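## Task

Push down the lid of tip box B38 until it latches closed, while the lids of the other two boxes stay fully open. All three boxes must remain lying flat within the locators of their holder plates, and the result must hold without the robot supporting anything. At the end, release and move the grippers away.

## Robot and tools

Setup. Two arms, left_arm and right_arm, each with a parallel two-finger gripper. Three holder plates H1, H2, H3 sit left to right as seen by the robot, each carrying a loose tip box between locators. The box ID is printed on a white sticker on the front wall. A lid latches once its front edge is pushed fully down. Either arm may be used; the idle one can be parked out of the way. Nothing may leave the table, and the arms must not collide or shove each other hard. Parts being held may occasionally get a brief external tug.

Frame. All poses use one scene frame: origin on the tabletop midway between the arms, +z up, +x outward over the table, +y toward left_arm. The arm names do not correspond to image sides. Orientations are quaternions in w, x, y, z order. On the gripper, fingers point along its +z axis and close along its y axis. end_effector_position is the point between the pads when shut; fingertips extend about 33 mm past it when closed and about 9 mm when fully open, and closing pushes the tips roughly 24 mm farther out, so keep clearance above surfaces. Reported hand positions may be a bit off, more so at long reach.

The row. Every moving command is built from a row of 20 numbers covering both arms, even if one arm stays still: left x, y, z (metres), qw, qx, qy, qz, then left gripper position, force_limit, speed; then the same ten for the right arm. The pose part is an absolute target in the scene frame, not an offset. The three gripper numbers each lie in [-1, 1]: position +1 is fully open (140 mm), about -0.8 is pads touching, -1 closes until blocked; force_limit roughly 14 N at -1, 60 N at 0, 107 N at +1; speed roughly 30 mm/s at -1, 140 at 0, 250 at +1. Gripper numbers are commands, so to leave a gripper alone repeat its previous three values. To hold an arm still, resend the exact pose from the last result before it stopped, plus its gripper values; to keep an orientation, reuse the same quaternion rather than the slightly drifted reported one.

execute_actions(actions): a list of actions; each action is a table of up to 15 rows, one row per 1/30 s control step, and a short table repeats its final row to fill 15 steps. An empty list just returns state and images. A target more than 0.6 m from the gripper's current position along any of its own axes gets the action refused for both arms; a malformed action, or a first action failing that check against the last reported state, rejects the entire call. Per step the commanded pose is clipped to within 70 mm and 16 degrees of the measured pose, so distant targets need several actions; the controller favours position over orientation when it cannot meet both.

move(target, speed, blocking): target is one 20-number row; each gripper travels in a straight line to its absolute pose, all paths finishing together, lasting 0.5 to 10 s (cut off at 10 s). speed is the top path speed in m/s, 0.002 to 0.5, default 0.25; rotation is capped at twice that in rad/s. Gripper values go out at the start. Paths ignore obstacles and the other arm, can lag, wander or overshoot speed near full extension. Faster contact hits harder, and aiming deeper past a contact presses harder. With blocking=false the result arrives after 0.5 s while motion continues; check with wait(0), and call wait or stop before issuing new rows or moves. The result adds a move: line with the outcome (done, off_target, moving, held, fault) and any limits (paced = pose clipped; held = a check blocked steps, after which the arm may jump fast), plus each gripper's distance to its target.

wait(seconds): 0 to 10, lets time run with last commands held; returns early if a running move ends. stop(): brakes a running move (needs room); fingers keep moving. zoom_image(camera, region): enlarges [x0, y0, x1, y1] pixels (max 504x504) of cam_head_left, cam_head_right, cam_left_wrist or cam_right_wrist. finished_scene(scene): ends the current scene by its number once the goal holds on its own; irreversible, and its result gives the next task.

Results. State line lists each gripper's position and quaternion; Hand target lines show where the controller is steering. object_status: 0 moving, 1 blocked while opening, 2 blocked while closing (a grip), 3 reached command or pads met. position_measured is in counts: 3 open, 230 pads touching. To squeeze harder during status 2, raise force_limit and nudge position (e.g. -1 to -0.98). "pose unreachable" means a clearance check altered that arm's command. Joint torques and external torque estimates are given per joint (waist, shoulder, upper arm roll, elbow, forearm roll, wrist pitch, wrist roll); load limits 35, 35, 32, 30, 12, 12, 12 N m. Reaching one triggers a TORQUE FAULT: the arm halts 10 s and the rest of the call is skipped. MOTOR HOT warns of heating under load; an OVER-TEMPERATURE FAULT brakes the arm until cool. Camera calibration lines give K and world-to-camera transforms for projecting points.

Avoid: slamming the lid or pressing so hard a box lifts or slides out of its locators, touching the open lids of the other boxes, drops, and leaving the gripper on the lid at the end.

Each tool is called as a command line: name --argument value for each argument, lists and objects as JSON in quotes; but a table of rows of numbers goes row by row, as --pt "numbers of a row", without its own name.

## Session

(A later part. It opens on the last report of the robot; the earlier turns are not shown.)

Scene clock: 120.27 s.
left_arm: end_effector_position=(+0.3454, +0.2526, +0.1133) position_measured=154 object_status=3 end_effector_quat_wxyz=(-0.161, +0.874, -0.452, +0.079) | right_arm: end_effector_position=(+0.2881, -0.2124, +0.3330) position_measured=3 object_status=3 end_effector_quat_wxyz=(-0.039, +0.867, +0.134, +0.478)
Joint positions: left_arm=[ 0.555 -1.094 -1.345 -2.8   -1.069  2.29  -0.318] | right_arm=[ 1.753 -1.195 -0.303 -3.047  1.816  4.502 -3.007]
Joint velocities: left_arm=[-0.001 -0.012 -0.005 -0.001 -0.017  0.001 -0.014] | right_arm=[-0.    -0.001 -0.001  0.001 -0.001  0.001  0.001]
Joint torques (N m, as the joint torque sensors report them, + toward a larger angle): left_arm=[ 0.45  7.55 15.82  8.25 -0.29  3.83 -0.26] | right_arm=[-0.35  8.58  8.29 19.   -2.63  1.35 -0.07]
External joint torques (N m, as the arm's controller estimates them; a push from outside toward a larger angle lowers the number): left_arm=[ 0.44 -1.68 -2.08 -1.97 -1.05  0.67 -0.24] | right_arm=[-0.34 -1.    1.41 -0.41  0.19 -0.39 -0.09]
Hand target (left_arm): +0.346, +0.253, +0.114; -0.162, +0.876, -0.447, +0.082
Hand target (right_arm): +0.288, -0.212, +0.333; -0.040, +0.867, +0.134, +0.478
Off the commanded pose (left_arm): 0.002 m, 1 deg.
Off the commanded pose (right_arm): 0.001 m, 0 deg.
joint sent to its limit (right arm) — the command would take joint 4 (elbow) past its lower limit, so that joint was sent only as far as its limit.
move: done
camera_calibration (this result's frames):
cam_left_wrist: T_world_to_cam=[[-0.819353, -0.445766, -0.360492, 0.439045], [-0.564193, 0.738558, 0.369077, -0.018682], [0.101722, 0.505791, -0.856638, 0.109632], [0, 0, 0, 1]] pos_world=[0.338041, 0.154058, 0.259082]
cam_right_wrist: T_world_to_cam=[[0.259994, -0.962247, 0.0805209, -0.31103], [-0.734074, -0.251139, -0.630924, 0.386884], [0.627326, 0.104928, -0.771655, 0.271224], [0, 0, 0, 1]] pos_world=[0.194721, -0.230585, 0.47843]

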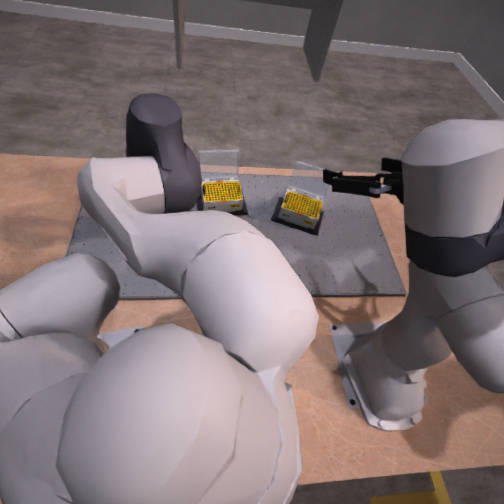

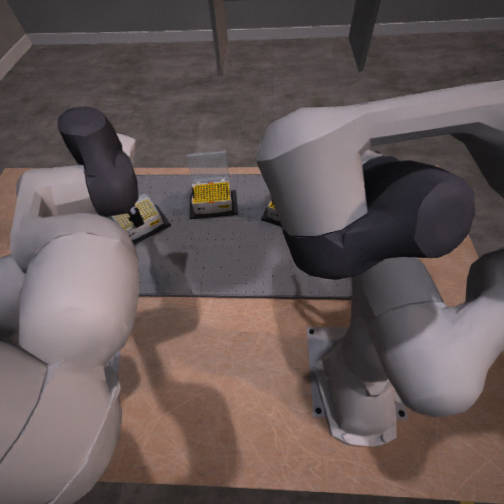

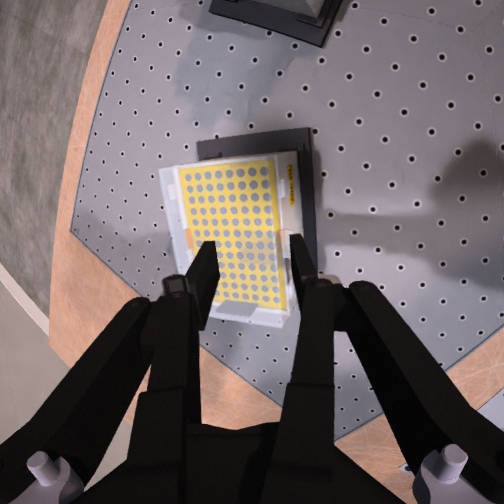

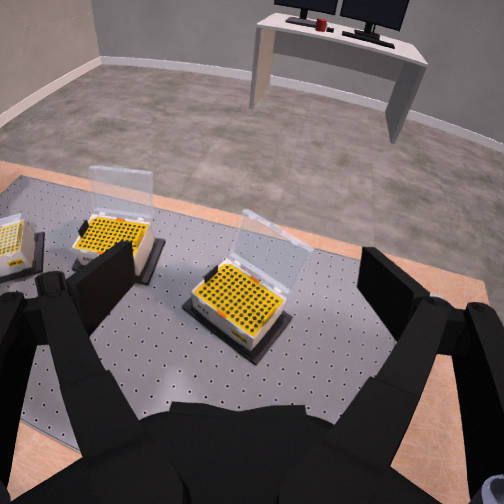

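move --target '[0.3202, 0.2344, 0.1150, -0.1624, 0.8761, -0.4464, 0.0827, -0.2, -1, -1, 0.2879, -0.2118, 0.3329, -0.040, 0.867, 0.134, 0.478, 1, 0, 0]' --speed 0.08

zoom_image --camera "cam_left_wrist" --region '[90, 120, 340, 370]'

zoom_image --camera "cam_right_wrist" --region '[0, 200, 60, 280]'

Scene clock: 123.53 s.
left_arm: end_effector_position=(+0.3209, +0.2346, +0.1154) position_measured=154 object_status=3 end_effector_quat_wxyz=(-0.165, +0.873, -0.452, +0.082) | right_arm: end_effector_position=(+0.2881, -0.2124, +0.3330) position_measured=3 object_status=3 end_effector_quat_wxyz=(-0.039, +0.867, +0.134, +0.478)
Joint positions: left_arm=[ 0.428 -1.164 -1.329 -2.841 -1.065  2.234 -0.4  ] | right_arm=[ 1.753 -1.195 -0.303 -3.047  1.816  4.502 -3.007]
Joint velocities: left_arm=[ 0.    -0.005  0.    -0.     0.    -0.012 -0.026] | right_arm=[-0.001  0.001 -0.     0.001 -0.     0.     0.001]
Joint torques (N m, as the joint torque sensors report them, + toward a larger angle): left_arm=[-0.31  8.17 17.58  7.39  0.98  2.59 -0.46] | right_arm=[ 0.07  8.35  8.92 19.27 -2.47  1.36 -0.04]
External joint torques (N m, as the arm's controller estimates them; a push from outside toward a larger angle lowers the number): left_arm=[-0.25 -1.25  0.06 -2.26  0.17 -0.56 -0.44] | right_arm=[ 0.1  -1.28  2.04 -0.14  0.36 -0.38 -0.07]
Hand target (left_arm): +0.319, +0.236, +0.115; -0.164, +0.876, -0.446, +0.082
Hand target (right_arm): +0.288, -0.212, +0.333; -0.040, +0.867, +0.134, +0.478
Off the commanded pose (left_arm): 0.001 m, 1 deg.
Off the commanded pose (right_arm): 0.001 m, 0 deg.
joint sent to its limit (right arm) — the command would take joint 4 (elbow) past its lower limit, so that joint was sent only as far as its limit.
move: done
camera_calibration (this result's frames):
cam_left_wrist: T_world_to_cam=[[-0.816785, -0.44248, -0.370234, 0.411226], [-0.566167, 0.738166, 0.366832, -0.0190143], [0.110978, 0.509238, -0.853441, 0.11884], [0, 0, 0, 1]] pos_world=[0.311929, 0.135477, 0.260647]
cam_right_wrist: T_world_to_cam=[[0.259986, -0.96225, 0.0805148, -0.311029], [-0.734077, -0.251129, -0.630924, 0.386887], [0.627326, 0.104927, -0.771655, 0.271223], [0, 0, 0, 1]] pos_world=[0.194722, -0.230588, 0.47843]

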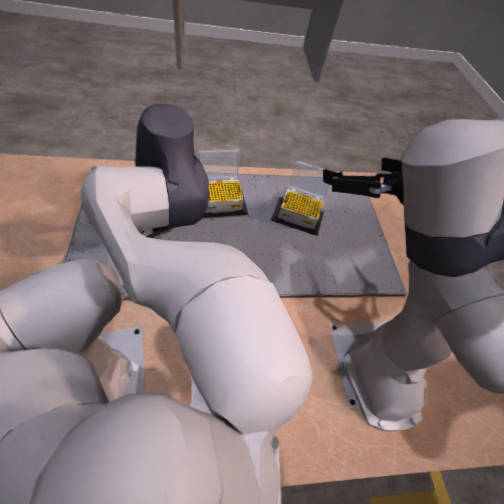

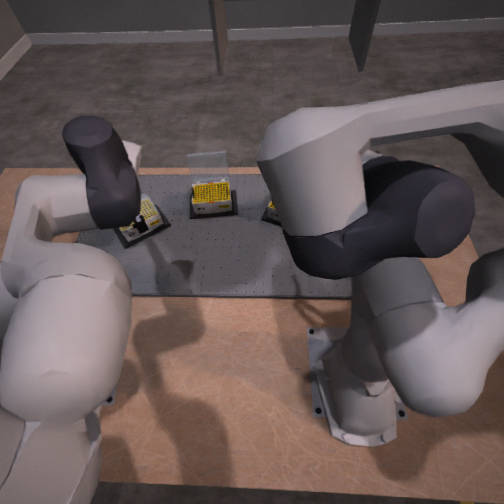

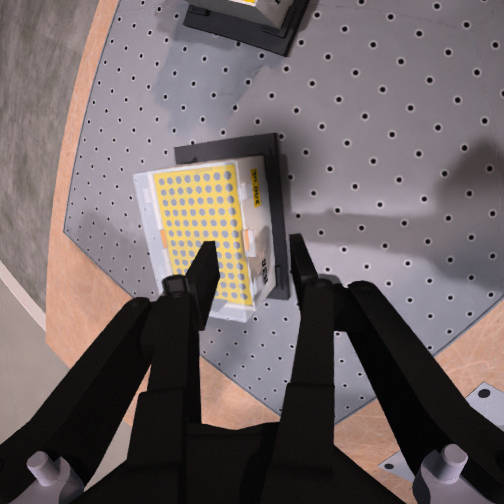

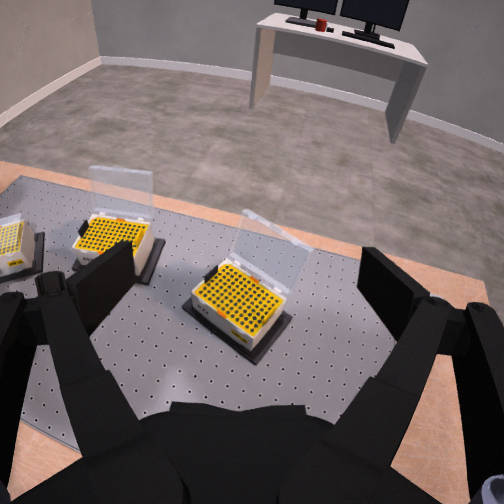

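Region (90, 120, 340, 370) of cam_left_wrist's 504x504 image, scaled by 2.016, with more detail than that image has.

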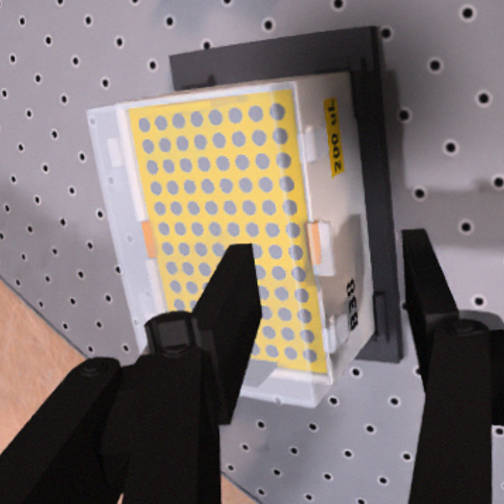

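Region (0, 200, 60, 280) of cam_right_wrist's 504x504 image, scaled by 6.300, with more detail than that image has; it fills the left 378 columns of this view, and the rest is white.

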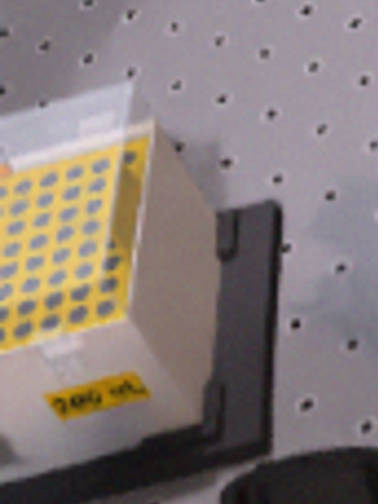

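move --target '[0.3202, 0.2344, 0.1035, -0.1624, 0.8761, -0.4464, 0.0827, -0.2, -1, -1, 0.2879, -0.2118, 0.3329, -0.040, 0.867, 0.134, 0.478, 1, 0, 0]' --speed 0.02

zoom_image --camera "cam_left_wrist" --region '[90, 120, 340, 370]'

zoom_image --camera "cam_right_wrist" --region '[0, 200, 60, 280]'

Scene clock: 126.07 s.
left_arm: end_effector_position=(+0.3199, +0.2333, +0.1047) position_measured=154 object_status=3 end_effector_quat_wxyz=(-0.163, +0.876, -0.447, +0.082) | right_arm: end_effector_position=(+0.2881, -0.2124, +0.3330) position_measured=3 object_status=3 end_effector_quat_wxyz=(-0.039, +0.867, +0.134, +0.478)
Joint positions: left_arm=[ 0.438 -1.155 -1.367 -2.843 -1.099  2.251 -0.408] | right_arm=[ 1.753 -1.195 -0.303 -3.047  1.816  4.502 -3.007]
Joint velocities: left_arm=[ 0.004  0.001 -0.005  0.    -0.011  0.012  0.002] | right_arm=[ 0.     0.001 -0.    -0.    -0.    -0.001  0.002]
Joint torques (N m, as the joint torque sensors report them, + toward a larger angle): left_arm=[ 1.69 11.7  15.24  7.   -0.41  3.67  0.18] | right_arm=[-0.05  8.63  8.95 19.4  -2.52  1.31 -0.09]
External joint torques (N m, as the arm's controller estimates them; a push from outside toward a larger angle lowers the number): left_arm=[ 1.71  2.08 -2.38 -1.95 -1.22  0.52  0.2 ] | right_arm=[-0.05 -0.99  2.1   0.07  0.28 -0.42 -0.12]
Hand target (left_arm): +0.320, +0.234, +0.103; -0.162, +0.876, -0.447, +0.083
Hand target (right_arm): +0.288, -0.212, +0.333; -0.040, +0.867, +0.134, +0.478
Off the commanded pose (left_arm): 0.002 m, 0 deg.
Off the commanded pose (right_arm): 0.001 m, 0 deg.
joint sent to its limit (right arm) — the command would take joint 4 (elbow) past its lower limit, so that joint was sent only as far as its limit.
move: done
camera_calibration (this result's frames):
cam_left_wrist: T_world_to_cam=[[-0.811333, -0.454802, -0.367278, 0.4067], [-0.575264, 0.732887, 0.363247, -0.0101708], [0.103968, 0.505996, -0.856247, 0.113749], [0, 0, 0, 1]] pos_world=[0.312292, 0.134866, 0.250463]
cam_right_wrist: T_world_to_cam=[[0.25998, -0.962252, 0.0805114, -0.311029], [-0.734079, -0.251122, -0.630924, 0.386889], [0.627326, 0.104926, -0.771655, 0.271223], [0, 0, 0, 1]] pos_world=[0.194723, -0.23059, 0.47843]

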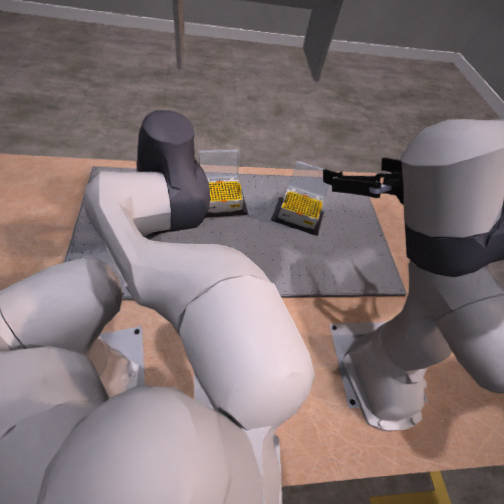

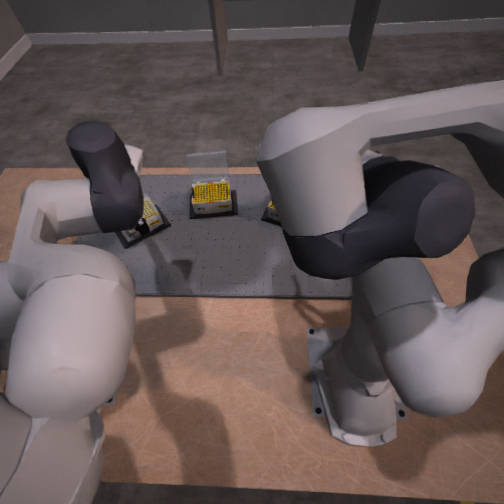

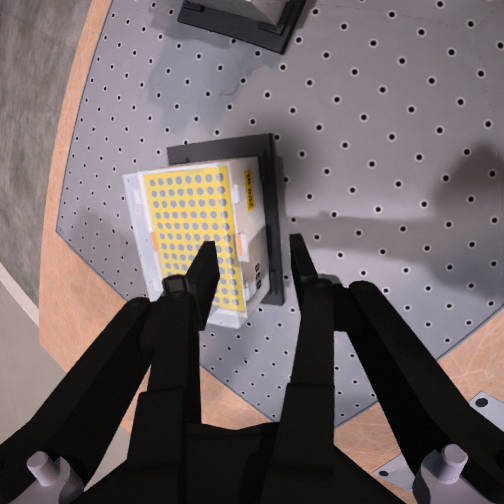

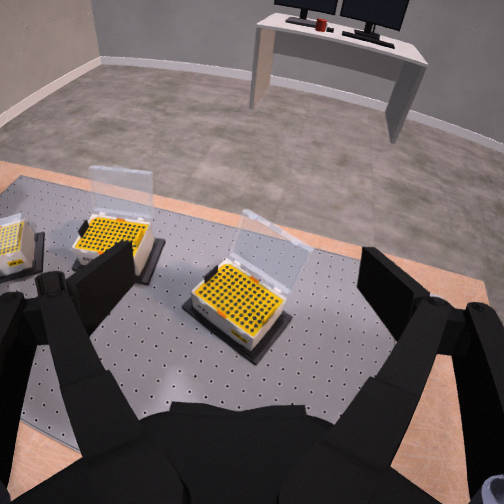

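Region (90, 120, 340, 370) of cam_left_wrist's 504x504 image, scaled by 2.016, with more detail than that image has.

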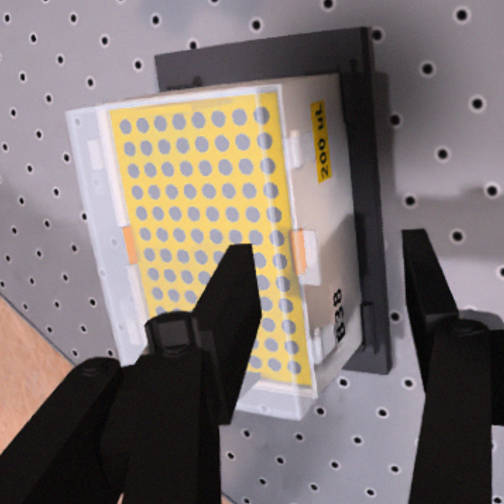

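Region (0, 200, 60, 280) of cam_right_wrist's 504x504 image, scaled by 6.300, with more detail than that image has; it fills the left 378 columns of this view, and the rest is white.

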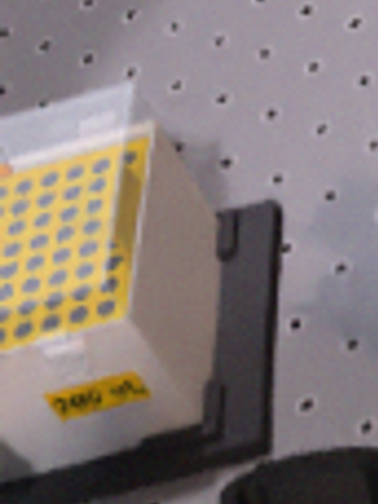

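move --target '[0.3202, 0.2344, 0.1000, -0.1624, 0.8761, -0.4464, 0.0827, -0.2, -1, -1, 0.2879, -0.2118, 0.3329, -0.040, 0.867, 0.134, 0.478, 1, 0, 0]' --speed 0.01

zoom_image --camera "cam_left_wrist" --region '[190, 140, 310, 340]'

zoom_image --camera "cam_right_wrist" --region '[0, 200, 60, 280]'

Scene clock: 127.87 s.
left_arm: end_effector_position=(+0.3219, +0.2332, +0.1038) position_measured=154 object_status=3 end_effector_quat_wxyz=(-0.165, +0.875, -0.446, +0.085) | right_arm: end_effector_position=(+0.2881, -0.2124, +0.3330) position_measured=3 object_status=3 end_effector_quat_wxyz=(-0.039, +0.867, +0.134, +0.478)
Joint positions: left_arm=[ 0.441 -1.153 -1.376 -2.843 -1.107  2.263 -0.408] | right_arm=[ 1.753 -1.195 -0.303 -3.047  1.816  4.502 -3.007]
Joint velocities: left_arm=[ 0.003  0.01  -0.001  0.001 -0.001  0.015 -0.001] | right_arm=[ 0.     0.002  0.001  0.001 -0.     0.    -0.001]
Joint torques (N m, as the joint torque sensors report them, + toward a larger angle): left_arm=[ 2.13 12.83 13.01  6.32 -1.01  3.08  0.22] | right_arm=[-0.59  9.18  8.59 19.29 -2.57  1.34 -0.03]
External joint torques (N m, as the arm's controller estimates them; a push from outside toward a larger angle lowers the number): left_arm=[ 2.14  3.22 -4.66 -2.53 -1.8  -0.09  0.24] | right_arm=[-0.6  -0.49  1.68 -0.1   0.25 -0.4  -0.06]
Hand target (left_arm): +0.320, +0.234, +0.100; -0.162, +0.876, -0.446, +0.083
Hand target (right_arm): +0.288, -0.212, +0.333; -0.040, +0.867, +0.134, +0.478
Off the commanded pose (left_arm): 0.004 m, 0 deg.
Off the commanded pose (right_arm): 0.001 m, 0 deg.
joint sent to its limit (right arm) — the command would take joint 4 (elbow) past its lower limit, so that joint was sent only as far as its limit.
move: off_target (left_arm)
camera_calibration (this result's frames):
cam_left_wrist: T_world_to_cam=[[-0.808523, -0.454258, -0.374087, 0.407686], [-0.577971, 0.732515, 0.359682, -0.00727298], [0.110636, 0.507023, -0.854803, 0.110255], [0, 0, 0, 1]] pos_world=[0.313222, 0.134621, 0.249372]
cam_right_wrist: T_world_to_cam=[[0.259977, -0.962253, 0.0805091, -0.311028], [-0.73408, -0.251118, -0.630925, 0.38689], [0.627326, 0.104926, -0.771655, 0.271223], [0, 0, 0, 1]] pos_world=[0.194723, -0.230591, 0.47843]

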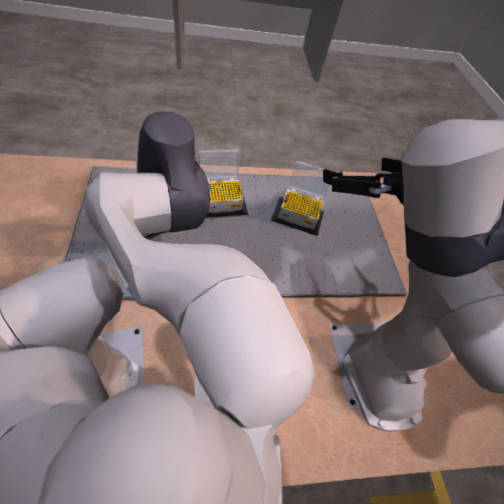

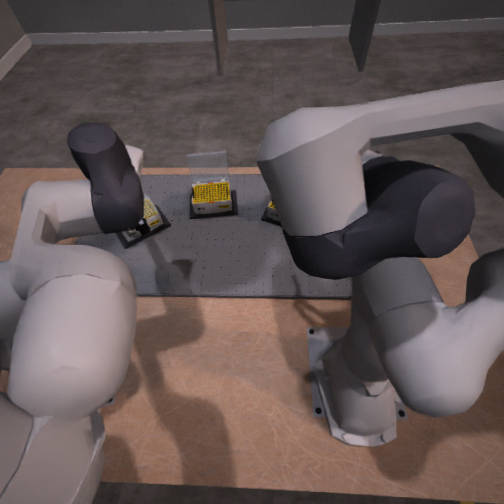

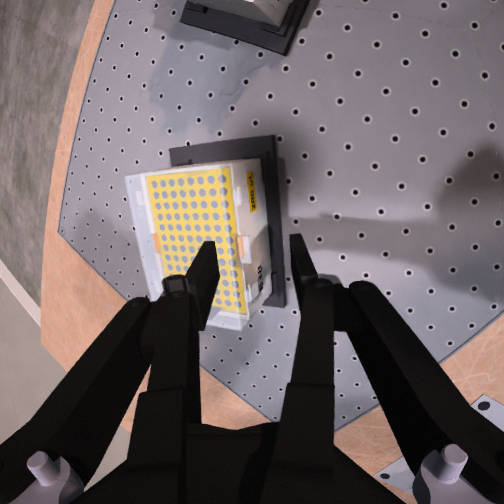

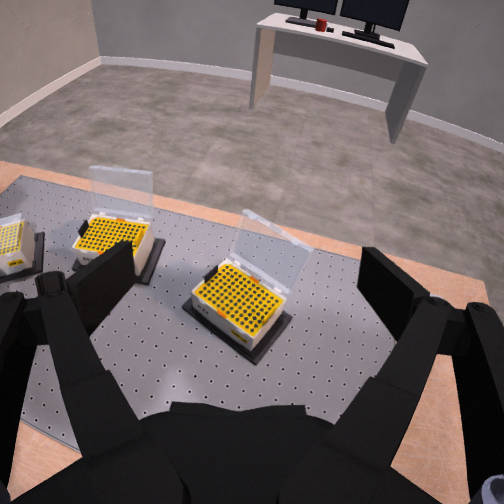

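Region (190, 140, 310, 340) of cam_left_wrist's 504x504 image, scaled by 2.520, with more detail than that image has; it fills the left 302 columns of this view, and the rest is white.

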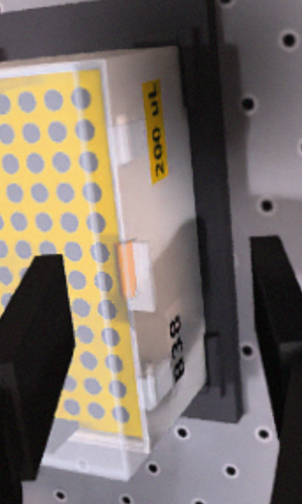

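Region (0, 200, 60, 280) of cam_right_wrist's 504x504 image, scaled by 6.300, with more detail than that image has; it fills the left 378 columns of this view, and the rest is white.

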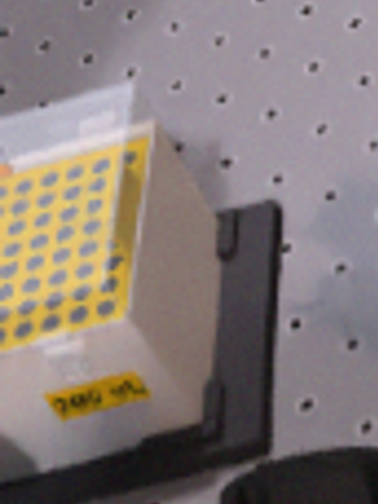

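move --target '[0.3000, 0.2200, 0.2000, -0.1624, 0.8761, -0.4464, 0.0827, -0.2, -1, -1, 0.2879, -0.2118, 0.3329, -0.040, 0.867, 0.134, 0.478, 1, 0, 0]' --speed 0.15

zoom_image --camera "cam_left_wrist" --region '[130, 100, 330, 300]'

zoom_image --camera "cam_right_wrist" --region '[0, 200, 60, 280]'

zoom_image --camera "cam_head_right" --region '[90, 170, 180, 260]'

Scene clock: 130.87 s.
left_arm: end_effector_position=(+0.3022, +0.2240, +0.2013) position_measured=154 object_status=3 end_effector_quat_wxyz=(-0.166, +0.875, -0.447, +0.083) | right_arm: end_effector_position=(+0.2881, -0.2124, +0.3330) position_measured=3 object_status=3 end_effector_quat_wxyz=(-0.039, +0.867, +0.134, +0.478)
Joint positions: left_arm=[ 0.335 -1.287 -1.053 -2.78  -0.819  1.999 -0.482] | right_arm=[ 1.753 -1.195 -0.303 -3.047  1.816  4.502 -3.007]
Joint velocities: left_arm=[-0.001 -0.005  0.     0.001 -0.    -0.016 -0.011] | right_arm=[-0.001  0.001 -0.001 -0.002 -0.     0.     0.001]
Joint torques (N m, as the joint torque sensors report them, + toward a larger angle): left_arm=[ 0.33  8.64 16.98 14.06  1.69  2.6  -0.3 ] | right_arm=[-0.31  9.24  8.98 19.2  -2.6   1.33 -0.1 ]
External joint torques (N m, as the arm's controller estimates them; a push from outside toward a larger angle lowers the number): left_arm=[ 0.34 -1.22 -0.2   0.35  0.69 -0.53 -0.28] | right_arm=[-0.28 -0.39  2.1  -0.13  0.21 -0.41 -0.13]
Hand target (left_arm): +0.301, +0.224, +0.202; -0.166, +0.877, -0.444, +0.082
Hand target (right_arm): +0.288, -0.212, +0.333; -0.040, +0.867, +0.134, +0.478
Off the commanded pose (left_arm): 0.005 m, 0 deg.
Off the commanded pose (right_arm): 0.001 m, 0 deg.
joint sent to its limit (right arm) — the command would take joint 4 (elbow) past its lower limit, so that joint was sent only as far as its limit.
move: off_target (left_arm)
camera_calibration (this result's frames):
cam_left_wrist: T_world_to_cam=[[-0.810368, -0.451536, -0.373388, 0.423831], [-0.575884, 0.73126, 0.365537, -0.0484779], [0.107991, 0.511248, -0.852622, 0.199938], [0, 0, 0, 1]] pos_world=[0.29395, 0.124607, 0.346445]
cam_right_wrist: T_world_to_cam=[[0.259971, -0.962255, 0.0805051, -0.311028], [-0.734082, -0.251111, -0.630925, 0.386893], [0.627326, 0.104925, -0.771656, 0.271223], [0, 0, 0, 1]] pos_world=[0.194724, -0.230593, 0.47843]

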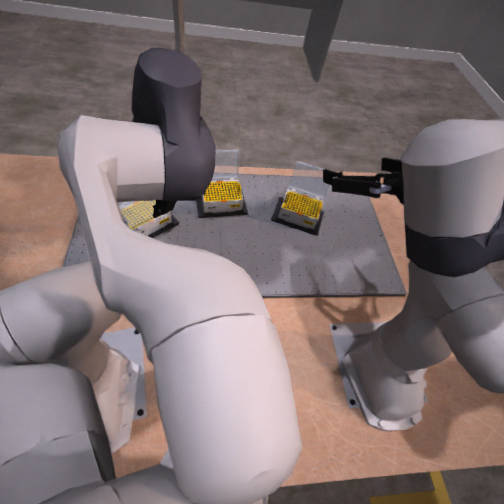

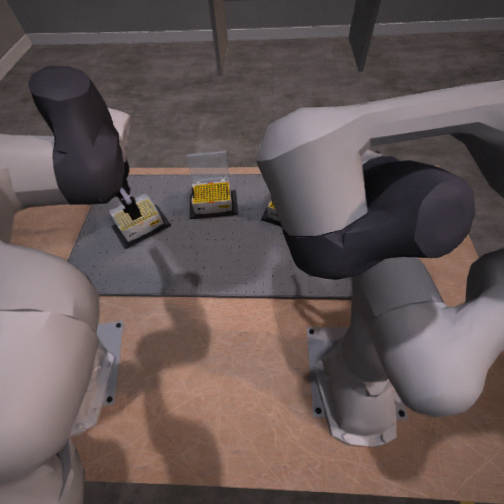

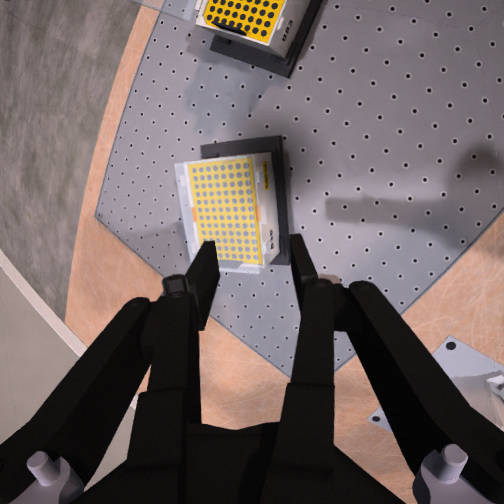

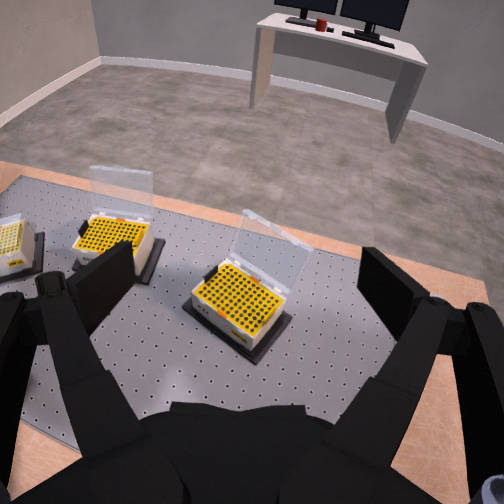

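Region (130, 100, 330, 300) of cam_left_wrist's 504x504 image, scaled by 2.520, with more detail than that image has.

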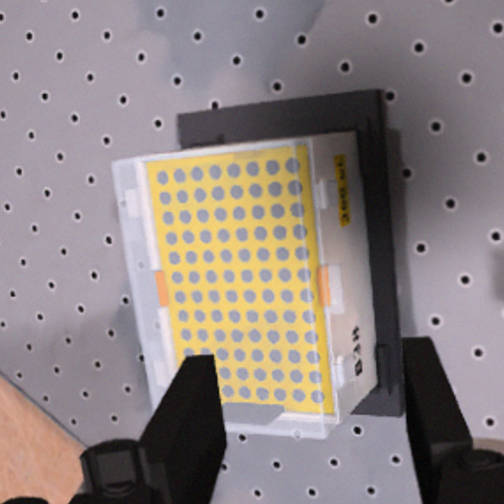

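Region (0, 200, 60, 280) of cam_right_wrist's 504x504 image, scaled by 6.300, with more detail than that image has; it fills the left 378 columns of this view, and the rest is white.

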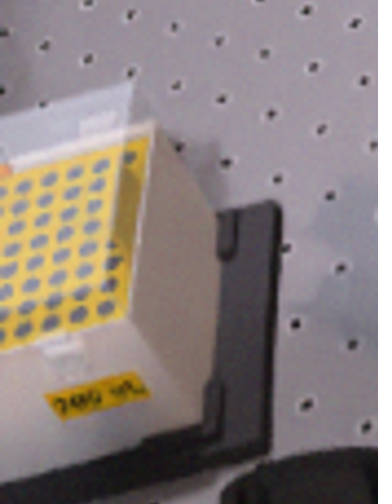

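Region (90, 170, 180, 260) of cam_head_right's 504x504 image, scaled by 5.600, with more detail than that image has.

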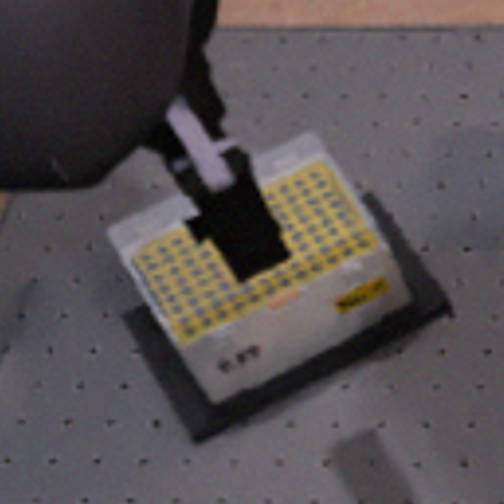

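zoom_image --camera "cam_right_wrist" --region '[0, 235, 30, 270]'

zoom_image --camera "cam_left_wrist" --region '[225, 145, 295, 280]'

Region (0, 235, 30, 270) of cam_right_wrist's 504x504 image, scaled by 14.400, with more detail than that image has; it fills the left 432 columns of this view, and the rest is white.

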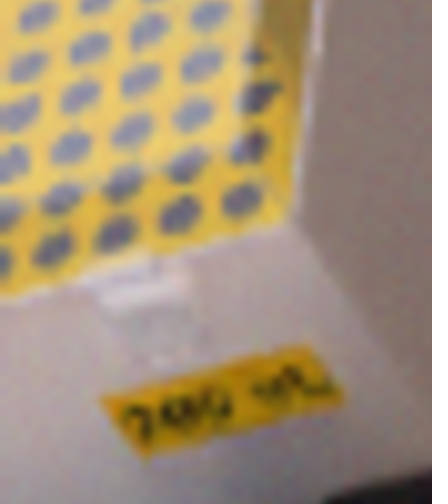

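Region (225, 145, 295, 280) of cam_left_wrist's 504x504 image, scaled by 3.733, with more detail than that image has; it fills the left 261 columns of this view, and the rest is white.

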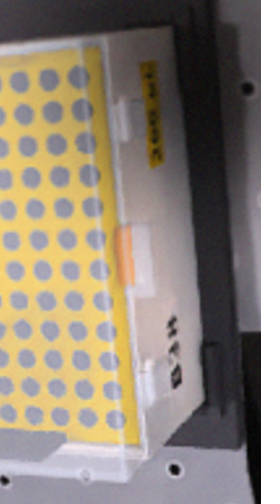

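move --target '[0.2600, 0.2300, 0.2900, -0.1624, 0.8761, -0.4464, 0.0827, -0.2, -1, -1, 0.2879, -0.2118, 0.3329, -0.040, 0.867, 0.134, 0.478, 1, 0, 0]' --speed 0.25

zoom_image --camera "cam_head_right" --region '[90, 140, 250, 260]'

Scene clock: 134.77 s.
left_arm: end_effector_position=(+0.2624, +0.2328, +0.2911) position_measured=154 object_status=3 end_effector_quat_wxyz=(-0.164, +0.876, -0.446, +0.083) | right_arm: end_effector_position=(+0.2881, -0.2124, +0.3330) position_measured=3 object_status=3 end_effector_quat_wxyz=(-0.039, +0.867, +0.134, +0.478)
Joint positions: left_arm=[ 0.284 -1.389 -0.779 -2.695 -0.597  1.759 -0.493] | right_arm=[ 1.753 -1.195 -0.303 -3.047  1.816  4.502 -3.007]
Joint velocities: left_arm=[-0.001 -0.004 -0.002  0.001 -0.001 -0.015 -0.002] | right_arm=[-0.     0.    -0.     0.001 -0.001  0.    -0.   ]
Joint torques (N m, as the joint torque sensors report them, + toward a larger angle): left_arm=[ 0.31  9.53 15.02 17.11  1.77  2.38 -0.34] | right_arm=[ 0.12  9.2   9.25 19.25 -2.51  1.35 -0.05]
External joint torques (N m, as the arm's controller estimates them; a push from outside toward a larger angle lowers the number): left_arm=[ 0.28 -1.94 -0.02  0.55  0.65 -0.75 -0.32] | right_arm=[ 0.09 -0.44  2.35 -0.12  0.32 -0.39 -0.07]
Hand target (left_arm): +0.261, +0.233, +0.292; -0.165, +0.877, -0.444, +0.083
Hand target (right_arm): +0.288, -0.212, +0.333; -0.040, +0.867, +0.134, +0.478
Off the commanded pose (left_arm): 0.004 m, 0 deg.
Off the commanded pose (right_arm): 0.001 m, 0 deg.
joint sent to its limit (right arm) — the command would take joint 4 (elbow) past its lower limit, so that joint was sent only as far as its limit.
move: off_target (left_arm)
camera_calibration (this result's frames):
cam_left_wrist: T_world_to_cam=[[-0.809497, -0.455043, -0.371013, 0.428973], [-0.577387, 0.731595, 0.362482, -0.109504], [0.106486, 0.507646, -0.85496, 0.278195], [0, 0, 0, 1]] pos_world=[0.254402, 0.13409, 0.436694]
cam_right_wrist: T_world_to_cam=[[0.259964, -0.962257, 0.0805013, -0.311027], [-0.734085, -0.251103, -0.630925, 0.386895], [0.627326, 0.104923, -0.771656, 0.271222], [0, 0, 0, 1]] pos_world=[0.194725, -0.230595, 0.47843]

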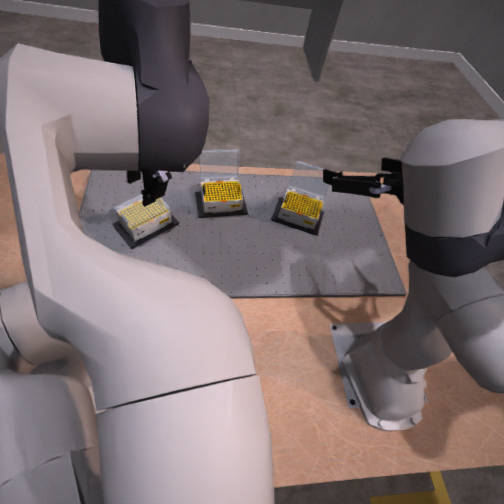

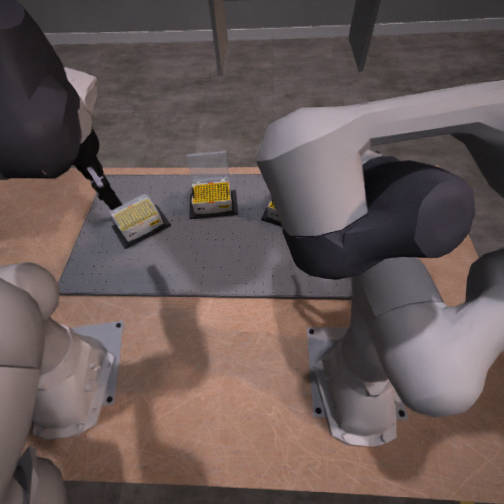

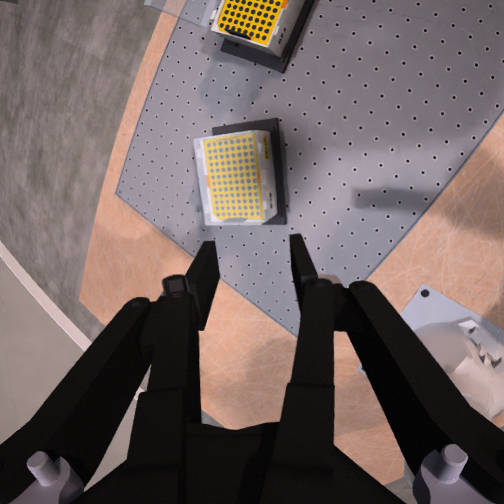

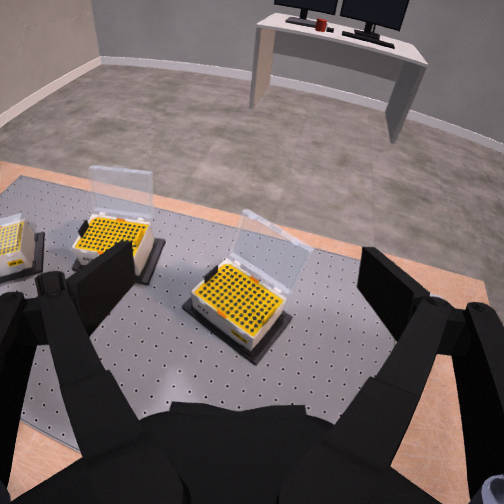

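Region (90, 140, 250, 260) of cam_head_right's 504x504 image, scaled by 3.150, with more detail than that image has; it fills the top 378 rows of this view, and the rest is white.

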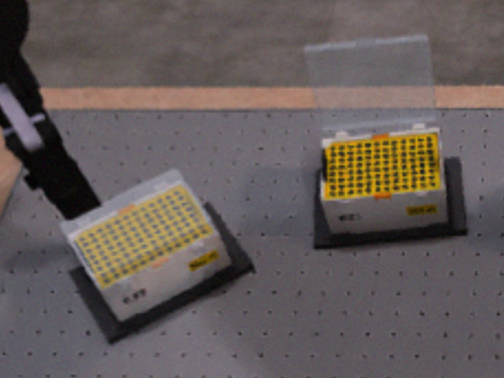

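finished_scene --scene 1

The scene is finished: the task was done.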